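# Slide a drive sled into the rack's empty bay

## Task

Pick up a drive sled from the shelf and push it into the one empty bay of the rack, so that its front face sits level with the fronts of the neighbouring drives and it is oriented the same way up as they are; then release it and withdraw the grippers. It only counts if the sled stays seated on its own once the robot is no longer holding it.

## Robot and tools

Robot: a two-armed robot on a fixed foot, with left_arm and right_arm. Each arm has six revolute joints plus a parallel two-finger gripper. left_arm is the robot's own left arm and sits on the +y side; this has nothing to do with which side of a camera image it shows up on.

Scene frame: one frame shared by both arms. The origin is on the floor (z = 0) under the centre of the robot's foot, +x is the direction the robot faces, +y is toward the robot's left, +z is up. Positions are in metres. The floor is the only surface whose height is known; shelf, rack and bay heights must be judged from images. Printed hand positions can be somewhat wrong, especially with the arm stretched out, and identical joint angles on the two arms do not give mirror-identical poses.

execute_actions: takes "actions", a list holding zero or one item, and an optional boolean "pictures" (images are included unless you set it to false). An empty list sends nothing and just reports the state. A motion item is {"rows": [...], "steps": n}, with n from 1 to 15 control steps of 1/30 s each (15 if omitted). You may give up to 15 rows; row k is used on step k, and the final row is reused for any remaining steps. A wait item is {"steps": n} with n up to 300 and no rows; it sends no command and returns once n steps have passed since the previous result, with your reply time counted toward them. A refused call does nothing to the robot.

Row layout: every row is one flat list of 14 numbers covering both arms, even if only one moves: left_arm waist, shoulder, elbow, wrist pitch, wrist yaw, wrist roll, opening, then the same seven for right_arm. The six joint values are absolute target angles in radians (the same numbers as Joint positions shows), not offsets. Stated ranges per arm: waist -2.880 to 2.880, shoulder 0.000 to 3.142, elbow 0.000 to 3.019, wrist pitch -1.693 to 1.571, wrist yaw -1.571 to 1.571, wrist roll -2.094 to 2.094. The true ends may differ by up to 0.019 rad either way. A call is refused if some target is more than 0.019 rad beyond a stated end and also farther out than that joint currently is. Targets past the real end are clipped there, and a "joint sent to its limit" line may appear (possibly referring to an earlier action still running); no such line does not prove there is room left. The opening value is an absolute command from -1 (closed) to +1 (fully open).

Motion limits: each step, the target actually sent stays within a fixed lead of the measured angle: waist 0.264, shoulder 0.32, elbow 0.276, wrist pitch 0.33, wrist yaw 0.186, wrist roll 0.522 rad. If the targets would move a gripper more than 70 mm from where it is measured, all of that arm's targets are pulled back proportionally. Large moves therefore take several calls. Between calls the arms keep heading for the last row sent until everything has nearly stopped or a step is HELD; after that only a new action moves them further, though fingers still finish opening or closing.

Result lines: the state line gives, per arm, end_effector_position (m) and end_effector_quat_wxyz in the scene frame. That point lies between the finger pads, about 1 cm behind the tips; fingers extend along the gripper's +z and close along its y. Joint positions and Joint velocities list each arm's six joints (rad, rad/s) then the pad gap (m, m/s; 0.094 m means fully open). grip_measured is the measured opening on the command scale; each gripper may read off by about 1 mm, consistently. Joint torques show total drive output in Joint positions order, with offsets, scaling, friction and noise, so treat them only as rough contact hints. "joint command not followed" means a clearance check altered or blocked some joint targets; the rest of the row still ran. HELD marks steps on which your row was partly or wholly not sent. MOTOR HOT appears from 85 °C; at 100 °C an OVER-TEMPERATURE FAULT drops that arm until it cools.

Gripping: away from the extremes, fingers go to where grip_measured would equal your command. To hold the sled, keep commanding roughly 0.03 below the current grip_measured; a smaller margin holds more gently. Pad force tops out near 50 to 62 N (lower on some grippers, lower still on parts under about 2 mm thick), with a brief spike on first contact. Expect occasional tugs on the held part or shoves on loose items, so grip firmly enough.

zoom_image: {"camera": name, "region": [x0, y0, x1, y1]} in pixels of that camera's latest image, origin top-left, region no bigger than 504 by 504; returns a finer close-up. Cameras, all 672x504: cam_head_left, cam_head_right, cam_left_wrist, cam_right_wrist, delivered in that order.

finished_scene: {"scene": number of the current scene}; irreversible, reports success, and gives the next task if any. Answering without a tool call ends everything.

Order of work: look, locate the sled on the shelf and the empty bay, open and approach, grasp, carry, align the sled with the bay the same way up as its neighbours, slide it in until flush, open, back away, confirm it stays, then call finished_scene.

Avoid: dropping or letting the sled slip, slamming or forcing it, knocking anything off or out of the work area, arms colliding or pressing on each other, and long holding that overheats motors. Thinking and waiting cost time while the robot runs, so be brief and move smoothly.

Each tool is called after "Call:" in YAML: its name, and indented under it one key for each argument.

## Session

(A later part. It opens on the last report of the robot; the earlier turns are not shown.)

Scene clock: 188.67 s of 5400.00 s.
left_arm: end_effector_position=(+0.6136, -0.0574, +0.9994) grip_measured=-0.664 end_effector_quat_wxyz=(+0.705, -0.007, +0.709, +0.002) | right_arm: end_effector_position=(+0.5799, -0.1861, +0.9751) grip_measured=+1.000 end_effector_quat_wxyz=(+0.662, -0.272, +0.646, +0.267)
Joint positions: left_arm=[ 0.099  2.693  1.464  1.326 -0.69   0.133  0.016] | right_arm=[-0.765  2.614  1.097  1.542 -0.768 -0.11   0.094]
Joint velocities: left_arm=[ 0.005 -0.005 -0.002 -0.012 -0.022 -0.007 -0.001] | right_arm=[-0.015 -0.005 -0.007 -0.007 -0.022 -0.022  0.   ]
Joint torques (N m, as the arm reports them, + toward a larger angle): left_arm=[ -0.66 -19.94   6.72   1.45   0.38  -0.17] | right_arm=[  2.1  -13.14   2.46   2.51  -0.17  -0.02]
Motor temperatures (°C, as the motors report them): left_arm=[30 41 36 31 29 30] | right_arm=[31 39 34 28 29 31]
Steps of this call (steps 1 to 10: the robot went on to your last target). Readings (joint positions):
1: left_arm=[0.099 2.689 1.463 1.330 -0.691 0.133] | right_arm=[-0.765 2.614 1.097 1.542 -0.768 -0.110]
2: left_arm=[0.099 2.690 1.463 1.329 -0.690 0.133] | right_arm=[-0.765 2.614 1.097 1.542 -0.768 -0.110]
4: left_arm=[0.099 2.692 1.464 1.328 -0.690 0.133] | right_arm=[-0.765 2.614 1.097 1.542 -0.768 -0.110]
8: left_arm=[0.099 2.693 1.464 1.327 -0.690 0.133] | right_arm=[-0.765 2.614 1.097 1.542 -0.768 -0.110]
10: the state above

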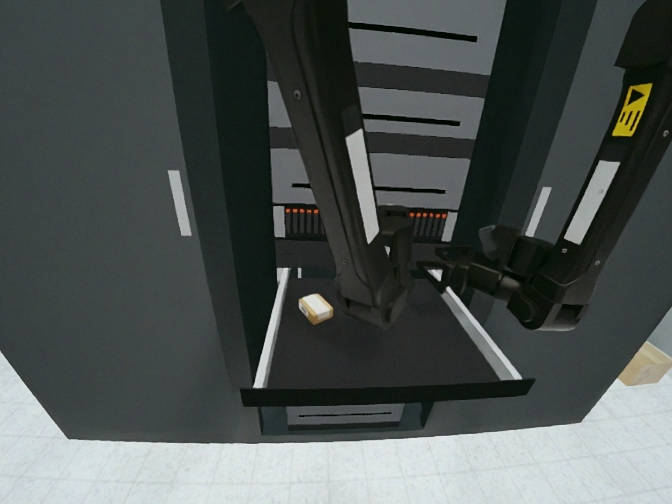

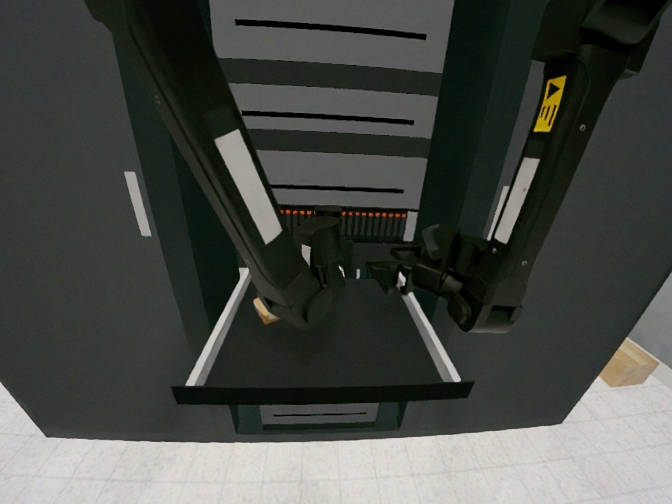

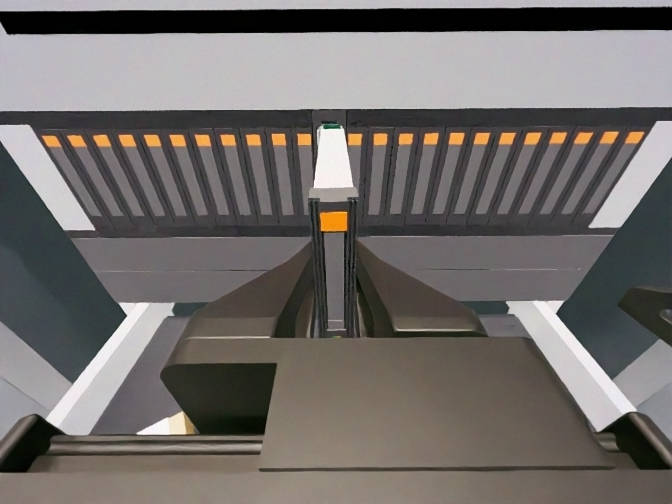

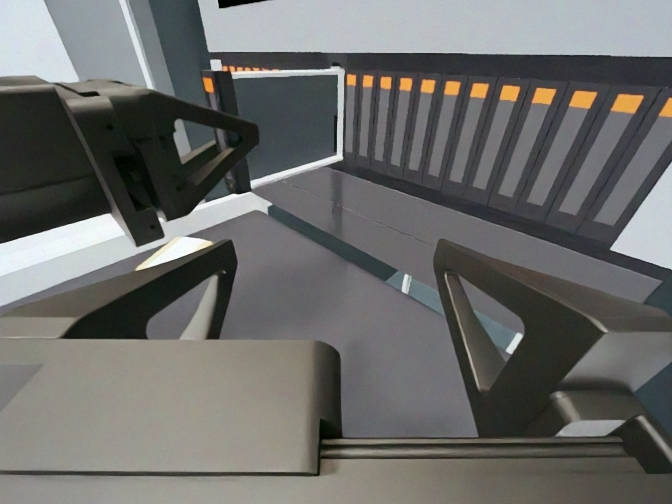

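Call:
zoom_image:
  camera: "cam_left_wrist"
  region: [280, 90, 390, 200]

Call:
zoom_image:
  camera: "cam_right_wrist"
  region: [280, 50, 400, 200]

Region (280, 90, 390, 200) of cam_left_wrist's 672x504 image, scaled by 4.582, with more detail than that image has.

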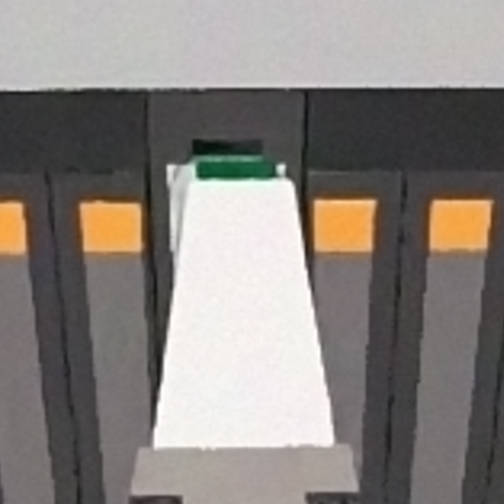

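Region (280, 50, 400, 200) of cam_right_wrist's 672x504 image, scaled by 3.360, with more detail than that image has; it fills the left 403 columns of this view, and the rest is white.

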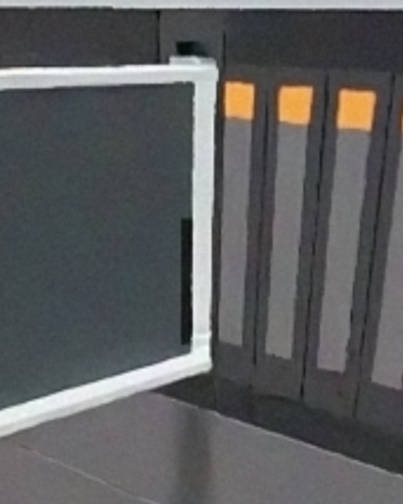

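Call:
execute_actions:
  actions:
    - {"rows": [ [0.1083,2.692,1.497,1.3125,-0.6857,0.120,-0.70,-0.752,2.618,1.112,1.565,-0.77,-0.10,1.0], [0.1083,2.692,1.490,1.3125,-0.6857,0.120,-0.70,-0.752,2.618,1.112,1.565,-0.77,-0.10,1.0], [0.1083,2.692,1.483,1.3125,-0.6857,0.120,-0.70,-0.752,2.618,1.112,1.565,-0.77,-0.10,1.0], [0.1086,2.692,1.476,1.3125,-0.6857,0.120,-0.70,-0.752,2.618,1.112,1.565,-0.77,-0.10,1.0], [0.1089,2.692,1.470,1.3125,-0.6857,0.120,-0.70,-0.752,2.618,1.112,1.565,-0.77,-0.10,1.0], [0.1092,2.692,1.466,1.3125,-0.6857,0.120,-0.70,-0.752,2.618,1.112,1.565,-0.77,-0.10,1.0], [0.1095,2.692,1.464,1.3125,-0.6857,0.120,-0.70,-0.752,2.618,1.112,1.565,-0.77,-0.10,1.0], [0.1098,2.692,1.463,1.3125,-0.6857,0.120,-0.70,-0.752,2.618,1.112,1.565,-0.77,-0.10,1.0], [0.110,2.692,1.463,1.3125,-0.6857,0.120,-0.70,-0.752,2.618,1.112,1.565,-0.77,-0.10,1.0] ], "steps": 15}
  pictures: false

Call:
execute_actions:
  actions:
    - {"steps": 10}
  pictures: false

Scene clock: 191.77 s of 5400.00 s.
left_arm: end_effector_position=(+0.6130, -0.0544, +0.9973) grip_measured=-0.664 end_effector_quat_wxyz=(+0.704, -0.006, +0.711, +0.004) | right_arm: end_effector_position=(+0.5799, -0.1861, +0.9751) grip_measured=+1.000 end_effector_quat_wxyz=(+0.662, -0.272, +0.646, +0.267)
Joint positions: left_arm=[ 0.102  2.693  1.458  1.326 -0.689  0.133  0.016] | right_arm=[-0.765  2.614  1.097  1.542 -0.768 -0.11   0.094]
Joint velocities: left_arm=[ 0.005 -0.015  0.012  0.002 -0.066 -0.022  0.   ] | right_arm=[-0.015 -0.024 -0.012  0.002 -0.037 -0.066  0.   ]
Joint torques (N m, as the arm reports them, + toward a larger angle): left_arm=[ -1.52 -19.6    4.38   1.47   0.37  -0.18] | right_arm=[  2.09 -13.1    2.51   2.53  -0.16  -0.01]
Motor temperatures (°C, as the motors report them): left_arm=[30 41 36 31 29 30] | right_arm=[31 39 33 28 29 31]
Steps of this call (steps 1 to 15: the robot went on to your last target; steps 16 to 78: nothing new was sent; steps 79 to 93: all 15 steps of this action). Readings (joint positions):
79: left_arm=[0.099 2.693 1.464 1.326 -0.690 0.133] | right_arm=[-0.765 2.614 1.097 1.542 -0.768 -0.110]
80: left_arm=[0.099 2.693 1.464 1.326 -0.690 0.133] | right_arm=[-0.765 2.614 1.097 1.542 -0.768 -0.110]
82: left_arm=[0.099 2.693 1.464 1.326 -0.690 0.133] | right_arm=[-0.765 2.614 1.097 1.542 -0.768 -0.110]
86: left_arm=[0.099 2.693 1.462 1.326 -0.689 0.133] | right_arm=[-0.765 2.614 1.097 1.542 -0.768 -0.110]
93: the state above

Scene clock: 192.10 s of 5400.00 s.
left_arm: end_effector_position=(+0.6133, -0.0539, +0.9972) grip_measured=-0.664 end_effector_quat_wxyz=(+0.704, -0.007, +0.711, +0.004) | right_arm: end_effector_position=(+0.5799, -0.1861, +0.9751) grip_measured=+1.000 end_effector_quat_wxyz=(+0.662, -0.272, +0.646, +0.267)
Joint positions: left_arm=[ 0.103  2.693  1.458  1.326 -0.689  0.133  0.016] | right_arm=[-0.765  2.614  1.097  1.542 -0.768 -0.11   0.094]
Joint velocities: left_arm=[ 0.005 -0.005 -0.007  0.007  0.007  0.037  0.   ] | right_arm=[-0.005 -0.005 -0.017 -0.022 -0.007 -0.022  0.   ]
Joint torques (N m, as the arm reports them, + toward a larger angle): left_arm=[ -0.77 -19.76   4.38   1.46   0.39  -0.17] | right_arm=[  2.1  -13.12   2.5    2.51  -0.16  -0.01]
Motor temperatures (°C, as the motors report them): left_arm=[30 41 36 31 29 30] | right_arm=[31 39 33 28 29 31]
Steps of this call (steps 1 to 10: the robot went on to your last target). Readings (joint positions):
1: left_arm=[0.103 2.693 1.458 1.326 -0.689 0.133] | right_arm=[-0.765 2.614 1.097 1.542 -0.768 -0.110]
2: left_arm=[0.103 2.693 1.458 1.326 -0.689 0.133] | right_arm=[-0.765 2.614 1.097 1.542 -0.768 -0.110]
4: left_arm=[0.103 2.693 1.458 1.326 -0.689 0.133] | right_arm=[-0.765 2.614 1.097 1.542 -0.768 -0.110]
8: left_arm=[0.103 2.693 1.458 1.326 -0.689 0.133] | right_arm=[-0.765 2.614 1.097 1.542 -0.768 -0.110]
10: the state above

Call:
execute_actions:
  actions: []

Call:
zoom_image:
  camera: "cam_left_wrist"
  region: [280, 90, 390, 200]

Call:
zoom_image:
  camera: "cam_right_wrist"
  region: [280, 50, 400, 200]

Scene clock: 193.20 s of 5400.00 s.
left_arm: end_effector_position=(+0.6133, -0.0539, +0.9972) grip_measured=-0.664 end_effector_quat_wxyz=(+0.704, -0.007, +0.711, +0.004) | right_arm: end_effector_position=(+0.5799, -0.1861, +0.9751) grip_measured=+1.000 end_effector_quat_wxyz=(+0.662, -0.272, +0.646, +0.267)
Joint positions: left_arm=[ 0.103  2.693  1.458  1.326 -0.689  0.133  0.016] | right_arm=[-0.765  2.614  1.097  1.542 -0.768 -0.11   0.094]
Joint velocities: left_arm=[-0.015 -0.005 -0.007 -0.007 -0.037  0.051 -0.001] | right_arm=[-0.024 -0.005 -0.007 -0.007 -0.051 -0.007  0.   ]
Joint torques (N m, as the arm reports them, + toward a larger angle): left_arm=[ -0.76 -19.66   4.32   1.35   0.37  -0.18] | right_arm=[  2.11 -13.21   2.49   2.51  -0.16  -0.01]
Motor temperatures (°C, as the motors report them): left_arm=[30 41 36 31 29 30] | right_arm=[31 39 33 28 29 31]
Steps of this call (steps 1 to 15: the robot went on to your last target; steps 16 to 33: nothing new was sent). Readings (joint positions):
1: left_arm=[0.103 2.693 1.458 1.326 -0.689 0.133] | right_arm=[-0.765 2.614 1.097 1.542 -0.768 -0.110]
2: left_arm=[0.103 2.693 1.458 1.326 -0.689 0.133] | right_arm=[-0.765 2.614 1.097 1.542 -0.768 -0.110]
4: left_arm=[0.103 2.693 1.458 1.326 -0.689 0.133] | right_arm=[-0.765 2.614 1.097 1.542 -0.768 -0.110]
8: left_arm=[0.103 2.693 1.458 1.326 -0.689 0.133] | right_arm=[-0.765 2.614 1.097 1.542 -0.768 -0.110]
33: the state above
All arms were judged still, so your last target was given up. Only a new action makes them travel on or press farther. Fingers that are still opening or closing keep moving.

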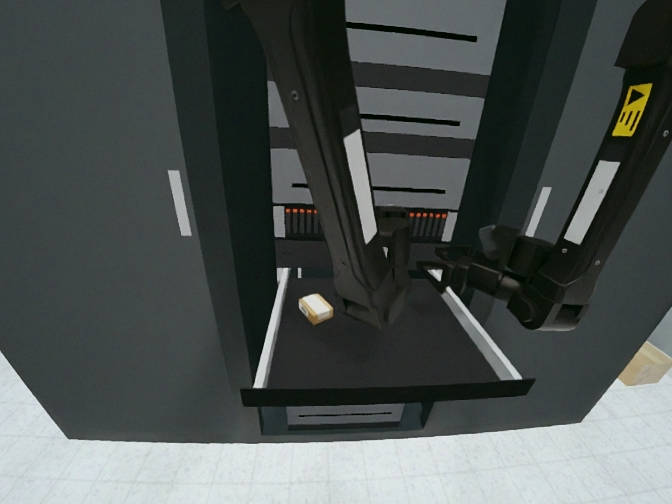

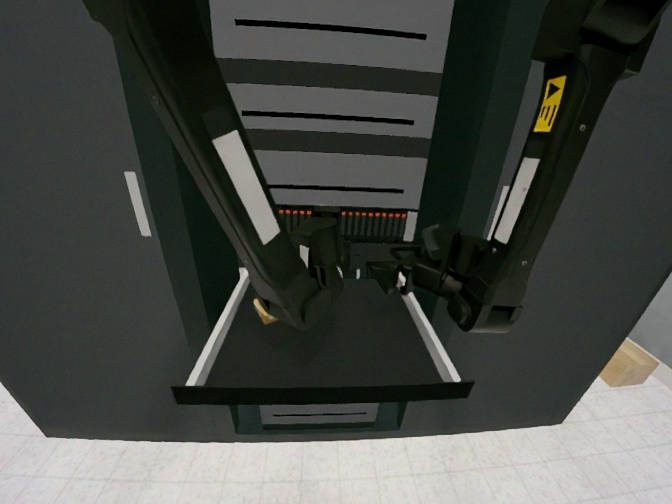

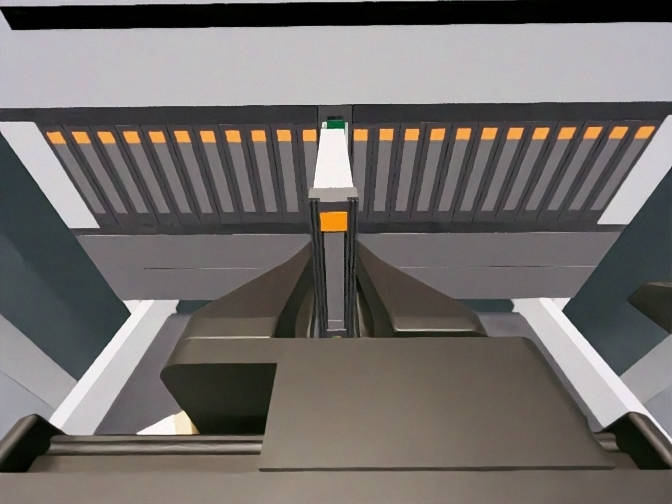

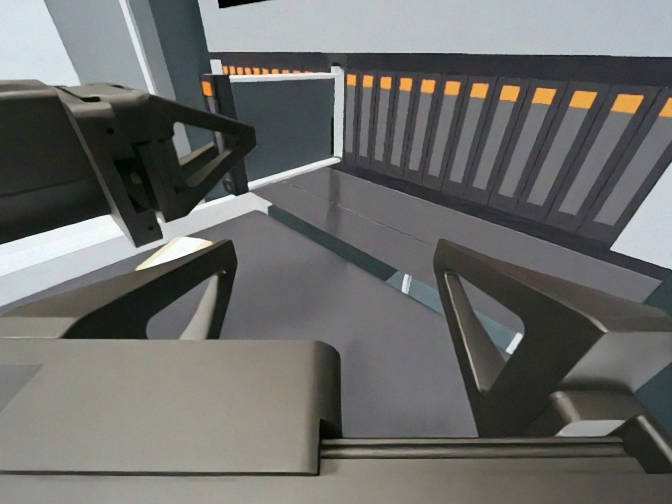

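Region (280, 90, 390, 200) of cam_left_wrist's 672x504 image, scaled by 4.582, with more detail than that image has.

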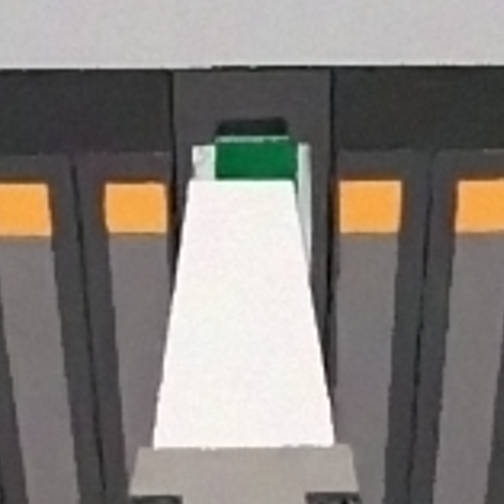

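Region (280, 50, 400, 200) of cam_right_wrist's 672x504 image, scaled by 3.360, with more detail than that image has; it fills the left 403 columns of this view, and the rest is white.

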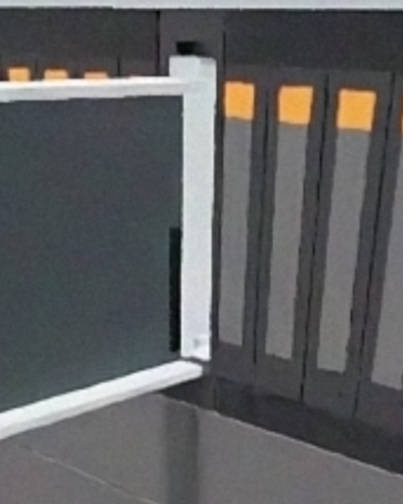

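Call:
execute_actions:
  actions:
    - {"rows": [ [0.110,2.692,1.463,1.325,-0.685,0.120,-0.70,-0.752,2.618,1.112,1.565,-0.77,-0.10,1.0], [0.110,2.692,1.463,1.337,-0.6845,0.120,-0.70,-0.752,2.618,1.112,1.565,-0.77,-0.10,1.0], [0.110,2.692,1.463,1.348,-0.684,0.120,-0.70,-0.752,2.618,1.112,1.565,-0.77,-0.10,1.0], [0.110,2.692,1.463,1.357,-0.6835,0.120,-0.70,-0.752,2.618,1.112,1.565,-0.77,-0.10,1.0], [0.110,2.692,1.463,1.363,-0.683,0.120,-0.70,-0.752,2.618,1.112,1.565,-0.77,-0.10,1.0], [0.110,2.692,1.463,1.366,-0.6825,0.120,-0.70,-0.752,2.618,1.112,1.565,-0.77,-0.10,1.0], [0.110,2.692,1.463,1.368,-0.682,0.120,-0.70,-0.752,2.618,1.112,1.565,-0.77,-0.10,1.0], [0.110,2.692,1.463,1.370,-0.6815,0.120,-0.70,-0.752,2.618,1.112,1.565,-0.77,-0.10,1.0], [0.110,2.692,1.463,1.372,-0.681,0.120,-0.70,-0.752,2.618,1.112,1.565,-0.77,-0.10,1.0], [0.110,2.692,1.463,1.374,-0.6805,0.120,-0.70,-0.752,2.618,1.112,1.565,-0.77,-0.10,1.0], [0.110,2.692,1.463,1.375,-0.680,0.120,-0.70,-0.752,2.618,1.112,1.565,-0.77,-0.10,1.0] ], "steps": 15}
  pictures: false

Call:
execute_actions:
  actions:
    - {"steps": 10}

Call:
zoom_image:
  camera: "cam_left_wrist"
  region: [280, 90, 390, 200]

Call:
zoom_image:
  camera: "cam_right_wrist"
  region: [280, 50, 400, 200]

Scene clock: 198.93 s of 5400.00 s.
left_arm: end_effector_position=(+0.6133, -0.0545, +0.9988) grip_measured=-0.664 end_effector_quat_wxyz=(+0.706, -0.007, +0.708, +0.001) | right_arm: end_effector_position=(+0.5799, -0.1861, +0.9751) grip_measured=+1.000 end_effector_quat_wxyz=(+0.662, -0.272, +0.646, +0.267)
Joint positions: left_arm=[ 0.103  2.693  1.458  1.334 -0.685  0.133  0.016] | right_arm=[-0.765  2.614  1.097  1.542 -0.768 -0.11   0.094]
Joint velocities: left_arm=[-0.005  0.005  0.002  0.002 -0.051  0.022  0.   ] | right_arm=[ 0.005 -0.015 -0.017 -0.012  0.022  0.007  0.   ]
Joint torques (N m, as the arm reports them, + toward a larger angle): left_arm=[ -1.23 -20.01   4.37   3.63   0.46  -0.16] | right_arm=[  2.1  -13.08   2.47   2.54  -0.16  -0.01]
Motor temperatures (°C, as the motors report them): left_arm=[30 40 35 31 29 30] | right_arm=[31 39 33 28 29 31]
Steps of this call (steps 1 to 90: nothing new was sent; then 2.23 s passed at rest; steps 91 to 105: all 15 steps of this action). Readings (joint positions):
91: left_arm=[0.103 2.693 1.458 1.326 -0.689 0.133] | right_arm=[-0.765 2.614 1.097 1.542 -0.768 -0.110]
92: left_arm=[0.103 2.693 1.458 1.326 -0.689 0.133] | right_arm=[-0.765 2.614 1.097 1.542 -0.768 -0.110]
94: left_arm=[0.103 2.693 1.458 1.326 -0.689 0.133] | right_arm=[-0.765 2.614 1.097 1.542 -0.768 -0.110]
98: left_arm=[0.103 2.693 1.458 1.326 -0.687 0.133] | right_arm=[-0.765 2.614 1.097 1.542 -0.768 -0.110]
105: the state above

Scene clock: 199.27 s of 5400.00 s.
left_arm: end_effector_position=(+0.6133, -0.0545, +0.9988) grip_measured=-0.664 end_effector_quat_wxyz=(+0.706, -0.007, +0.708, +0.001) | right_arm: end_effector_position=(+0.5799, -0.1861, +0.9751) grip_measured=+1.000 end_effector_quat_wxyz=(+0.662, -0.272, +0.646, +0.267)
Joint positions: left_arm=[ 0.103  2.693  1.458  1.334 -0.685  0.133  0.016] | right_arm=[-0.765  2.614  1.097  1.542 -0.768 -0.11   0.094]
Joint velocities: left_arm=[ 0.005 -0.015  0.017  0.002 -0.051 -0.037 -0.001] | right_arm=[ 0.015  0.005 -0.007  0.017  0.066 -0.007  0.   ]
Joint torques (N m, as the arm reports them, + toward a larger angle): left_arm=[ -1.49 -19.55   4.37   3.37   0.42  -0.15] | right_arm=[  1.98 -13.09   2.49   2.5   -0.17  -0.01]
Motor temperatures (°C, as the motors report them): left_arm=[30 40 35 31 29 30] | right_arm=[31 39 33 28 29 31]
Steps of this call (steps 1 to 10: the robot went on to your last target). Readings (joint positions):
1: left_arm=[0.103 2.693 1.458 1.334 -0.685 0.133] | right_arm=[-0.765 2.614 1.097 1.542 -0.768 -0.110]
2: left_arm=[0.103 2.693 1.458 1.334 -0.685 0.133] | right_arm=[-0.765 2.614 1.097 1.542 -0.768 -0.110]
4: left_arm=[0.103 2.693 1.458 1.334 -0.685 0.133] | right_arm=[-0.765 2.614 1.097 1.542 -0.768 -0.110]
8: left_arm=[0.103 2.693 1.458 1.334 -0.685 0.133] | right_arm=[-0.765 2.614 1.097 1.542 -0.768 -0.110]
10: the state above

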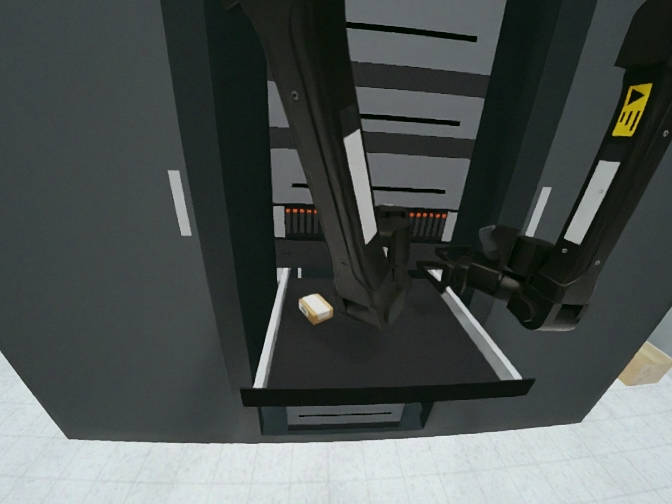

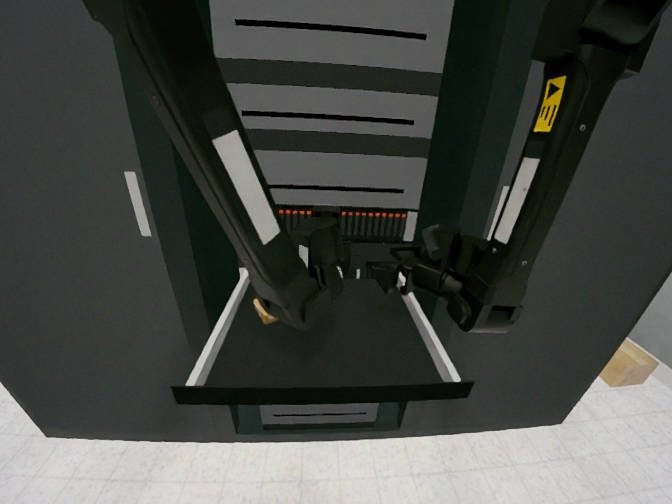

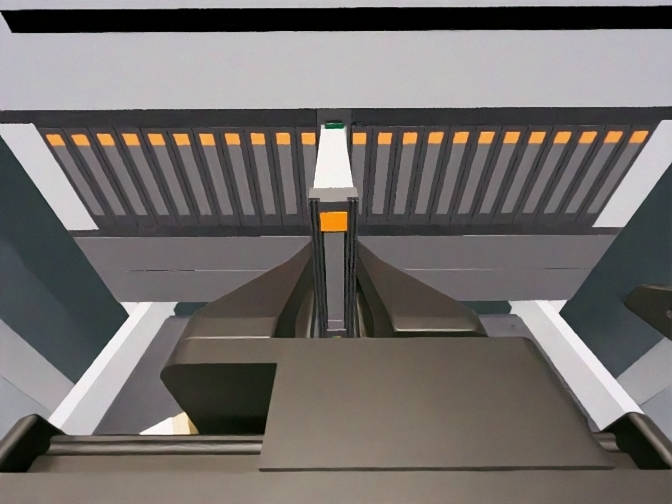

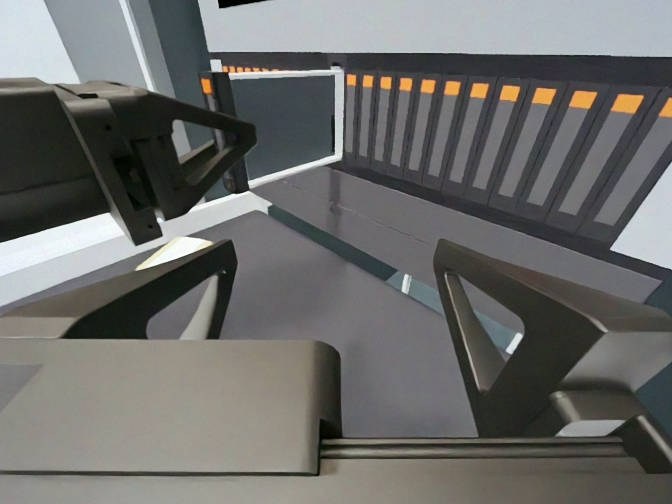

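Region (280, 90, 390, 200) of cam_left_wrist's 672x504 image, scaled by 4.582, with more detail than that image has.

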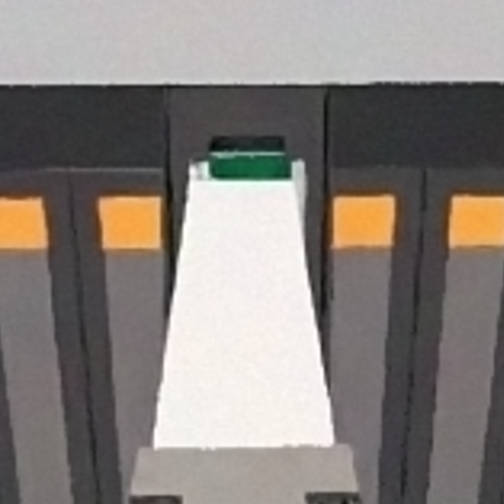

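Region (280, 50, 400, 200) of cam_right_wrist's 672x504 image, scaled by 3.360, with more detail than that image has; it fills the left 403 columns of this view, and the rest is white.

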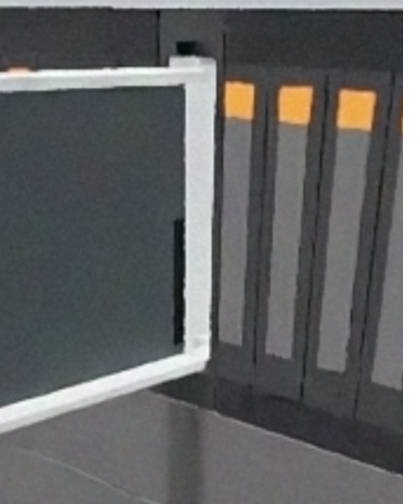

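Call:
execute_actions:
  actions:
    - {"rows": [ [0.110,2.692,1.475,1.360,-0.680,0.120,-0.70,-0.752,2.618,1.112,1.565,-0.77,-0.10,1.0], [0.110,2.692,1.486,1.345,-0.680,0.120,-0.70,-0.752,2.618,1.112,1.565,-0.77,-0.10,1.0], [0.110,2.692,1.492,1.333,-0.680,0.120,-0.70,-0.752,2.618,1.112,1.565,-0.77,-0.10,1.0], [0.1105,2.6922,1.4938,1.326,-0.680,0.120,-0.70,-0.752,2.618,1.112,1.565,-0.77,-0.10,1.0], [0.1112,2.6925,1.4955,1.323,-0.680,0.120,-0.70,-0.752,2.618,1.112,1.565,-0.77,-0.10,1.0], [0.1119,2.6927,1.4973,1.3212,-0.680,0.120,-0.70,-0.752,2.618,1.112,1.565,-0.77,-0.10,1.0], [0.1126,2.693,1.499,1.3197,-0.6795,0.120,-0.70,-0.752,2.618,1.112,1.565,-0.77,-0.10,1.0], [0.1133,2.6932,1.5008,1.3182,-0.679,0.120,-0.70,-0.752,2.618,1.112,1.565,-0.77,-0.10,1.0], [0.114,2.6935,1.5025,1.3167,-0.6785,0.120,-0.70,-0.752,2.618,1.112,1.565,-0.77,-0.10,1.0], [0.1147,2.6937,1.5043,1.3152,-0.678,0.120,-0.70,-0.752,2.618,1.112,1.565,-0.77,-0.10,1.0], [0.1153,2.694,1.506,1.3137,-0.6775,0.120,-0.70,-0.752,2.618,1.112,1.565,-0.77,-0.10,1.0], [0.116,2.6942,1.5078,1.3122,-0.677,0.120,-0.70,-0.752,2.618,1.112,1.565,-0.77,-0.10,1.0], [0.1167,2.6945,1.5095,1.3107,-0.6765,0.120,-0.70,-0.752,2.618,1.112,1.565,-0.77,-0.10,1.0], [0.1174,2.6947,1.5113,1.3092,-0.676,0.120,-0.70,-0.752,2.618,1.112,1.565,-0.77,-0.10,1.0], [0.118,2.695,1.513,1.3077,-0.6755,0.120,-0.70,-0.752,2.618,1.112,1.565,-0.77,-0.10,1.0] ], "steps": 15}
  pictures: false

Call:
execute_actions:
  actions:
    - {"steps": 10}

Call:
zoom_image:
  camera: "cam_left_wrist"
  region: [280, 90, 390, 200]

Call:
zoom_image:
  camera: "cam_right_wrist"
  region: [280, 50, 400, 200]

Scene clock: 204.93 s of 5400.00 s.
left_arm: end_effector_position=(+0.6190, -0.0547, +1.0002) grip_measured=-0.664 end_effector_quat_wxyz=(+0.707, -0.008, +0.708, +0.001) | right_arm: end_effector_position=(+0.5799, -0.1861, +0.9751) grip_measured=+1.000 end_effector_quat_wxyz=(+0.662, -0.272, +0.646, +0.267)
Joint positions: left_arm=[ 0.108  2.694  1.472  1.324 -0.68   0.133  0.016] | right_arm=[-0.765  2.614  1.097  1.542 -0.768 -0.11   0.094]
Joint velocities: left_arm=[ 0.024 -0.015  0.046 -0.027  0.007 -0.066 -0.   ] | right_arm=[-0.005 -0.015 -0.002 -0.002 -0.022 -0.095  0.   ]
Joint torques (N m, as the arm reports them, + toward a larger angle): left_arm=[ -0.53 -19.9    6.79   1.45   0.41  -0.16] | right_arm=[  2.07 -13.08   2.48   2.53  -0.17  -0.01]
Motor temperatures (°C, as the motors report them): left_arm=[30 41 35 31 29 30] | right_arm=[31 39 33 28 29 31]
Steps of this call (steps 1 to 15: the robot went on to your last target; steps 16 to 90: nothing new was sent; then 2.17 s passed at rest; steps 91 to 105: all 15 steps of this action). Readings (joint positions):
91: left_arm=[0.103 2.693 1.458 1.334 -0.685 0.133] | right_arm=[-0.765 2.614 1.097 1.542 -0.768 -0.110]
92: left_arm=[0.103 2.693 1.458 1.334 -0.685 0.133] | right_arm=[-0.765 2.614 1.097 1.542 -0.768 -0.110]
94: left_arm=[0.103 2.693 1.458 1.334 -0.685 0.133] | right_arm=[-0.765 2.614 1.097 1.542 -0.768 -0.110]
98: left_arm=[0.103 2.693 1.459 1.334 -0.684 0.133] | right_arm=[-0.765 2.614 1.097 1.542 -0.768 -0.110]
105: the state above

Scene clock: 205.27 s of 5400.00 s.
left_arm: end_effector_position=(+0.6213, -0.0542, +1.0010) grip_measured=-0.664 end_effector_quat_wxyz=(+0.707, -0.008, +0.707, +0.001) | right_arm: end_effector_position=(+0.5799, -0.1861, +0.9751) grip_measured=+1.000 end_effector_quat_wxyz=(+0.662, -0.272, +0.646, +0.267)
Joint positions: left_arm=[ 0.111  2.694  1.476  1.321 -0.678  0.133  0.016] | right_arm=[-0.765  2.614  1.097  1.542 -0.768 -0.11   0.094]
Joint velocities: left_arm=[-0.015 -0.005 -0.002 -0.012  0.007  0.066  0.   ] | right_arm=[-0.005 -0.005 -0.002  0.002 -0.081 -0.037  0.   ]
Joint torques (N m, as the arm reports them, + toward a larger angle): left_arm=[ -1.   -19.8    6.72   1.41   0.35  -0.16] | right_arm=[  2.02 -13.04   2.52   2.51  -0.16  -0.01]
Motor temperatures (°C, as the motors report them): left_arm=[30 41 35 31 29 30] | right_arm=[31 39 33 28 29 31]
Steps of this call (steps 1 to 10: the robot went on to your last target). Readings (joint positions):
1: left_arm=[0.109 2.694 1.474 1.323 -0.680 0.133] | right_arm=[-0.765 2.614 1.097 1.542 -0.768 -0.110]
2: left_arm=[0.110 2.694 1.475 1.322 -0.680 0.133] | right_arm=[-0.765 2.614 1.097 1.542 -0.768 -0.110]
4: left_arm=[0.111 2.694 1.476 1.321 -0.679 0.133] | right_arm=[-0.765 2.614 1.097 1.542 -0.768 -0.110]
8: left_arm=[0.111 2.694 1.476 1.321 -0.678 0.133] | right_arm=[-0.765 2.614 1.097 1.542 -0.768 -0.110]
10: the state above

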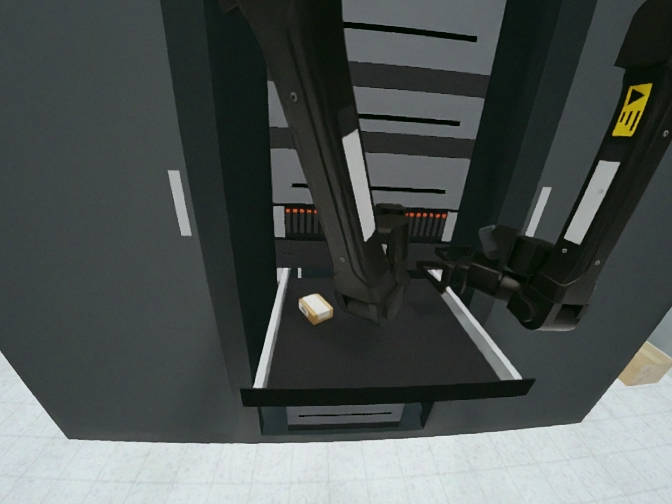

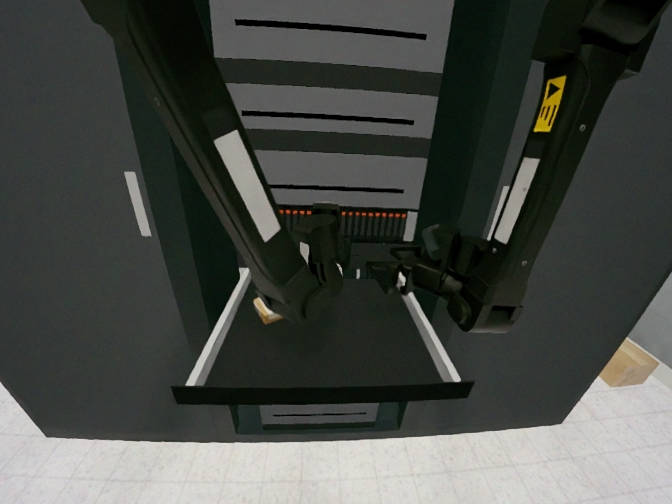

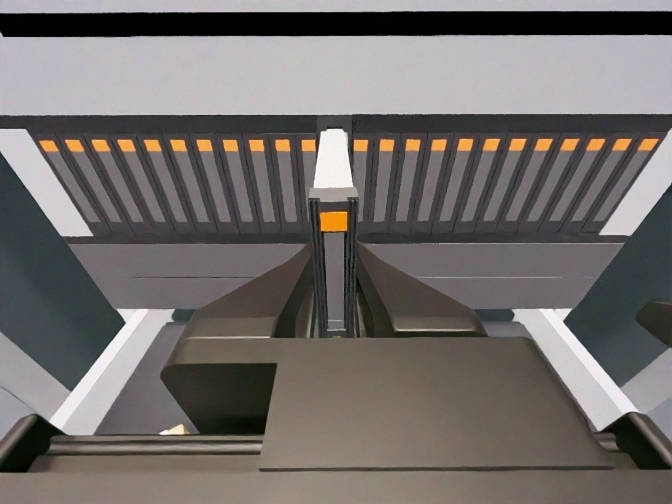

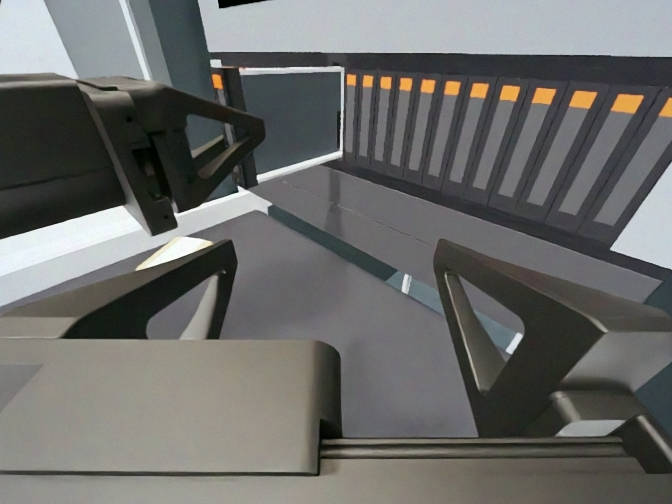

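Region (280, 90, 390, 200) of cam_left_wrist's 672x504 image, scaled by 4.582, with more detail than that image has.

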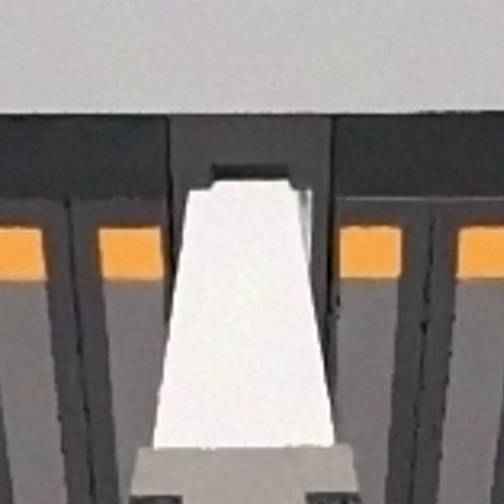

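Region (280, 50, 400, 200) of cam_right_wrist's 672x504 image, scaled by 3.360, with more detail than that image has; it fills the left 403 columns of this view, and the rest is white.

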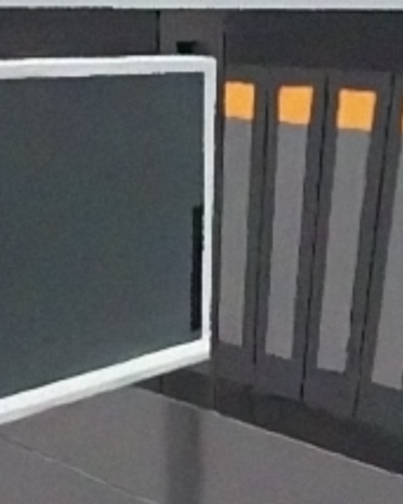

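Call:
execute_actions:
  actions:
    - {"rows": [ [0.118,2.6962,1.5155,1.3062,-0.675,0.120,-0.70,-0.752,2.618,1.112,1.565,-0.77,-0.10,1.0], [0.1183,2.6974,1.518,1.3047,-0.6745,0.120,-0.70,-0.752,2.618,1.112,1.565,-0.77,-0.10,1.0], [0.1187,2.6986,1.5206,1.303,-0.674,0.120,-0.70,-0.752,2.618,1.112,1.565,-0.77,-0.10,1.0], [0.1192,2.6995,1.5231,1.301,-0.6733,0.120,-0.70,-0.752,2.618,1.112,1.565,-0.77,-0.10,1.0], [0.1202,2.7,1.5257,1.2988,-0.6725,0.120,-0.70,-0.752,2.618,1.112,1.565,-0.77,-0.10,1.0], [0.1212,2.7004,1.5282,1.2967,-0.6717,0.120,-0.70,-0.752,2.618,1.112,1.565,-0.77,-0.10,1.0], [0.1222,2.7008,1.5307,1.2945,-0.6709,0.120,-0.70,-0.752,2.618,1.112,1.565,-0.77,-0.10,1.0], [0.1232,2.7012,1.5333,1.2924,-0.6701,0.120,-0.70,-0.752,2.618,1.112,1.565,-0.77,-0.10,1.0], [0.1242,2.7016,1.5358,1.2902,-0.6693,0.120,-0.70,-0.752,2.618,1.112,1.565,-0.77,-0.10,1.0], [0.1252,2.702,1.5383,1.2881,-0.6685,0.120,-0.70,-0.752,2.618,1.112,1.565,-0.77,-0.10,1.0], [0.1262,2.7024,1.5409,1.2859,-0.6677,0.120,-0.70,-0.752,2.618,1.112,1.565,-0.77,-0.10,1.0], [0.1272,2.7028,1.5434,1.2838,-0.6669,0.120,-0.70,-0.752,2.618,1.112,1.565,-0.77,-0.10,1.0], [0.1282,2.7032,1.5459,1.2816,-0.6661,0.120,-0.70,-0.752,2.618,1.112,1.565,-0.77,-0.10,1.0], [0.1293,2.7036,1.5485,1.2795,-0.6653,0.120,-0.70,-0.752,2.618,1.112,1.565,-0.77,-0.10,1.0], [0.1303,2.704,1.551,1.2773,-0.6645,0.120,-0.70,-0.752,2.618,1.112,1.565,-0.77,-0.10,1.0] ], "steps": 15}
  pictures: false

Call:
execute_actions:
  actions:
    - {"steps": 10}
  pictures: false

Scene clock: 208.60 s of 5400.00 s.
left_arm: end_effector_position=(+0.6289, -0.0557, +0.9980) grip_measured=-0.664 end_effector_quat_wxyz=(+0.706, -0.007, +0.709, +0.002) | right_arm: end_effector_position=(+0.5799, -0.1861, +0.9751) grip_measured=+1.000 end_effector_quat_wxyz=(+0.662, -0.272, +0.646, +0.267)
Joint positions: left_arm=[ 0.118  2.704  1.502  1.299 -0.672  0.133  0.016] | right_arm=[-0.765  2.614  1.097  1.542 -0.768 -0.11   0.094]
Joint velocities: left_arm=[ 0.005 -0.005  0.002 -0.051  0.007 -0.007  0.   ] | right_arm=[-0.005 -0.005  0.002  0.012 -0.037 -0.022  0.   ]
Joint torques (N m, as the arm reports them, + toward a larger angle): left_arm=[ -1.03 -20.09   7.76   1.32   0.52  -0.2 ] | right_arm=[  2.1  -13.04   2.48   2.51  -0.16  -0.01]
Motor temperatures (°C, as the motors report them): left_arm=[30 41 36 31 29 30] | right_arm=[31 39 33 28 29 31]
Steps of this call (steps 1 to 15: the robot went on to your last target; steps 16 to 85: nothing new was sent; steps 86 to 100: all 15 steps of this action). Readings (joint positions):
86: left_arm=[0.111 2.695 1.476 1.321 -0.678 0.133] | right_arm=[-0.765 2.614 1.097 1.542 -0.768 -0.110]
87: left_arm=[0.111 2.695 1.477 1.321 -0.678 0.133] | right_arm=[-0.765 2.614 1.097 1.542 -0.768 -0.110]
89: left_arm=[0.111 2.696 1.480 1.319 -0.678 0.133] | right_arm=[-0.765 2.614 1.097 1.542 -0.768 -0.110]
93: left_arm=[0.113 2.701 1.490 1.310 -0.676 0.133] | right_arm=[-0.765 2.614 1.097 1.542 -0.768 -0.110]
100: the state above

Scene clock: 208.93 s of 5400.00 s.
left_arm: end_effector_position=(+0.6289, -0.0557, +0.9979) grip_measured=-0.664 end_effector_quat_wxyz=(+0.706, -0.006, +0.709, +0.002) | right_arm: end_effector_position=(+0.5799, -0.1861, +0.9751) grip_measured=+1.000 end_effector_quat_wxyz=(+0.662, -0.272, +0.646, +0.267)
Joint positions: left_arm=[ 0.118  2.704  1.502  1.299 -0.672  0.133  0.016] | right_arm=[-0.765  2.614  1.097  1.542 -0.768 -0.11   0.094]
Joint velocities: left_arm=[-0.005 -0.005  0.002  0.017 -0.081  0.022 -0.001] | right_arm=[-0.005  0.005 -0.002  0.007 -0.037  0.007  0.   ]
Joint torques (N m, as the arm reports them, + toward a larger angle): left_arm=[ -1.02 -19.8    7.67   1.02   0.53  -0.18] | right_arm=[  1.99 -13.09   2.49   2.52  -0.17  -0.02]
Motor temperatures (°C, as the motors report them): left_arm=[30 41 36 31 29 30] | right_arm=[31 39 33 28 29 31]
Steps of this call (steps 1 to 10: the robot went on to your last target). Readings (joint positions):
1: left_arm=[0.118 2.704 1.502 1.299 -0.672 0.133] | right_arm=[-0.765 2.614 1.097 1.542 -0.768 -0.110]
2: left_arm=[0.118 2.704 1.502 1.299 -0.672 0.133] | right_arm=[-0.765 2.614 1.097 1.542 -0.768 -0.110]
4: left_arm=[0.118 2.704 1.502 1.299 -0.672 0.133] | right_arm=[-0.765 2.614 1.097 1.542 -0.768 -0.110]
8: left_arm=[0.118 2.704 1.502 1.299 -0.672 0.133] | right_arm=[-0.765 2.614 1.097 1.542 -0.768 -0.110]
10: the state above

Call:
execute_actions:
  actions: []

Call:
zoom_image:
  camera: "cam_left_wrist"
  region: [280, 90, 390, 200]

Call:
zoom_image:
  camera: "cam_right_wrist"
  region: [200, 40, 400, 220]

Scene clock: 209.83 s of 5400.00 s.
left_arm: end_effector_position=(+0.6289, -0.0557, +0.9979) grip_measured=-0.664 end_effector_quat_wxyz=(+0.706, -0.006, +0.709, +0.002) | right_arm: end_effector_position=(+0.5799, -0.1861, +0.9751) grip_measured=+1.000 end_effector_quat_wxyz=(+0.662, -0.272, +0.646, +0.267)
Joint positions: left_arm=[ 0.118  2.704  1.502  1.299 -0.672  0.133  0.016] | right_arm=[-0.765  2.614  1.097  1.542 -0.768 -0.11   0.094]
Joint velocities: left_arm=[-0.005 -0.015 -0.007  0.007  0.007  0.022 -0.001] | right_arm=[ 0.005 -0.005 -0.012  0.017 -0.051 -0.022  0.   ]
Joint torques (N m, as the arm reports them, + toward a larger angle): left_arm=[ -0.98 -20.5    7.66   1.15   0.51  -0.17] | right_arm=[  2.04 -13.05   2.49   2.5   -0.17  -0.01]
Motor temperatures (°C, as the motors report them): left_arm=[30 41 36 31 29 30] | right_arm=[31 39 33 28 29 31]
Steps of this call (steps 1 to 15: the robot went on to your last target; steps 16 to 27: nothing new was sent). Readings (joint positions):
1: left_arm=[0.118 2.704 1.502 1.299 -0.672 0.133] | right_arm=[-0.765 2.614 1.097 1.542 -0.768 -0.110]
2: left_arm=[0.118 2.704 1.502 1.299 -0.672 0.133] | right_arm=[-0.765 2.614 1.097 1.542 -0.768 -0.110]
4: left_arm=[0.118 2.704 1.502 1.299 -0.672 0.133] | right_arm=[-0.765 2.614 1.097 1.542 -0.768 -0.110]
8: left_arm=[0.118 2.704 1.502 1.299 -0.672 0.133] | right_arm=[-0.765 2.614 1.097 1.542 -0.768 -0.110]
27: the state above
All arms were judged still, so your last target was given up. Only a new action makes them travel on or press farther. Fingers that are still opening or closing keep moving.

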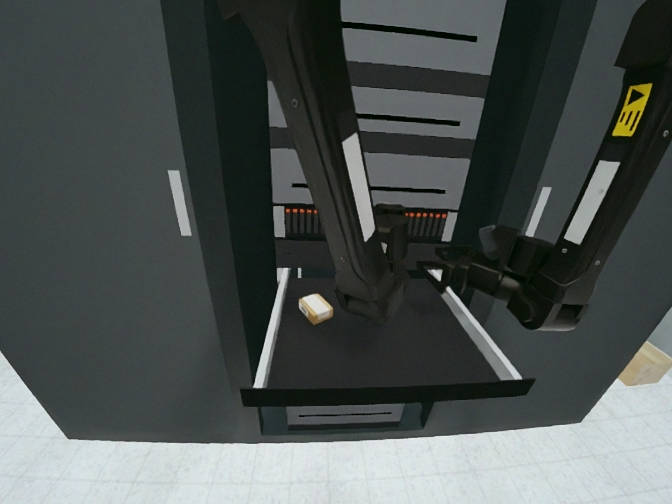

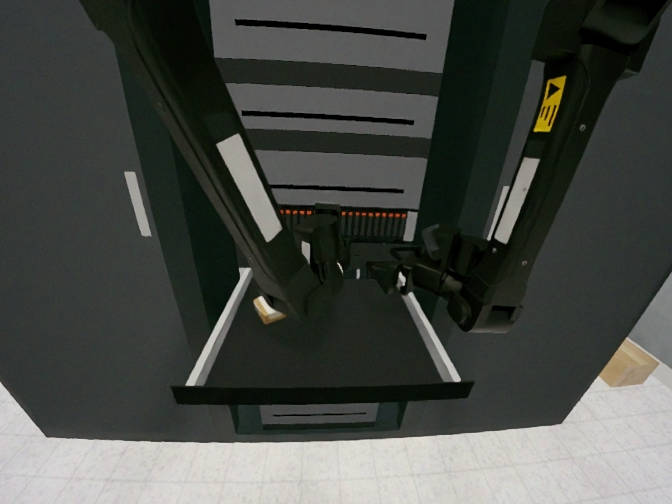

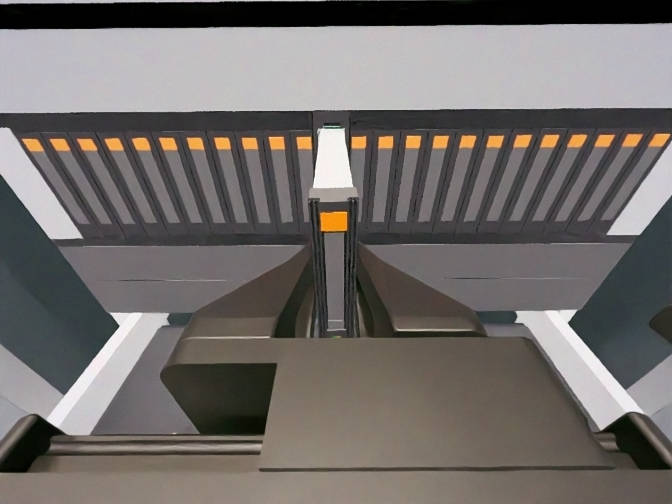

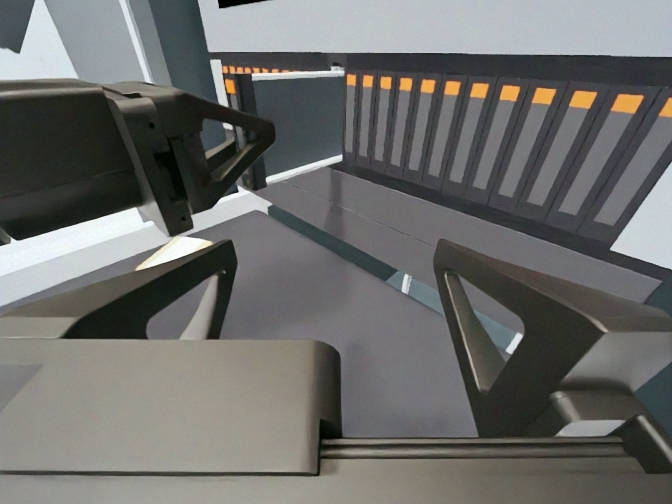

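Region (280, 90, 390, 200) of cam_left_wrist's 672x504 image, scaled by 4.582, with more detail than that image has.

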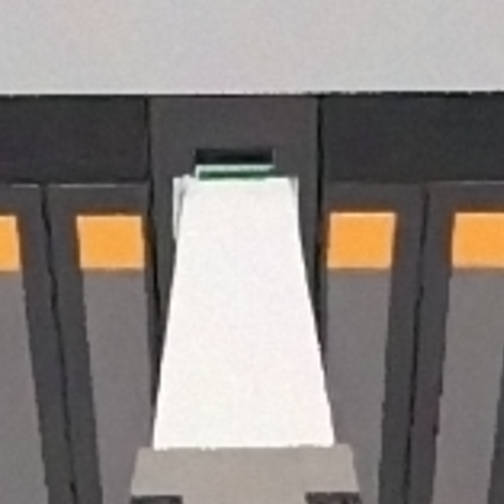

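Region (200, 40, 400, 220) of cam_right_wrist's 672x504 image, scaled by 2.520, with more detail than that image has; it fills the top 454 rows of this view, and the rest is white.

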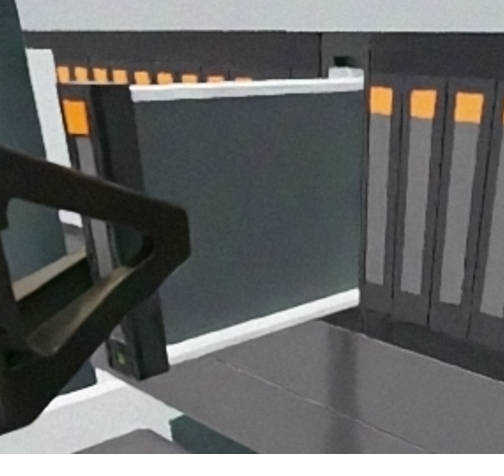

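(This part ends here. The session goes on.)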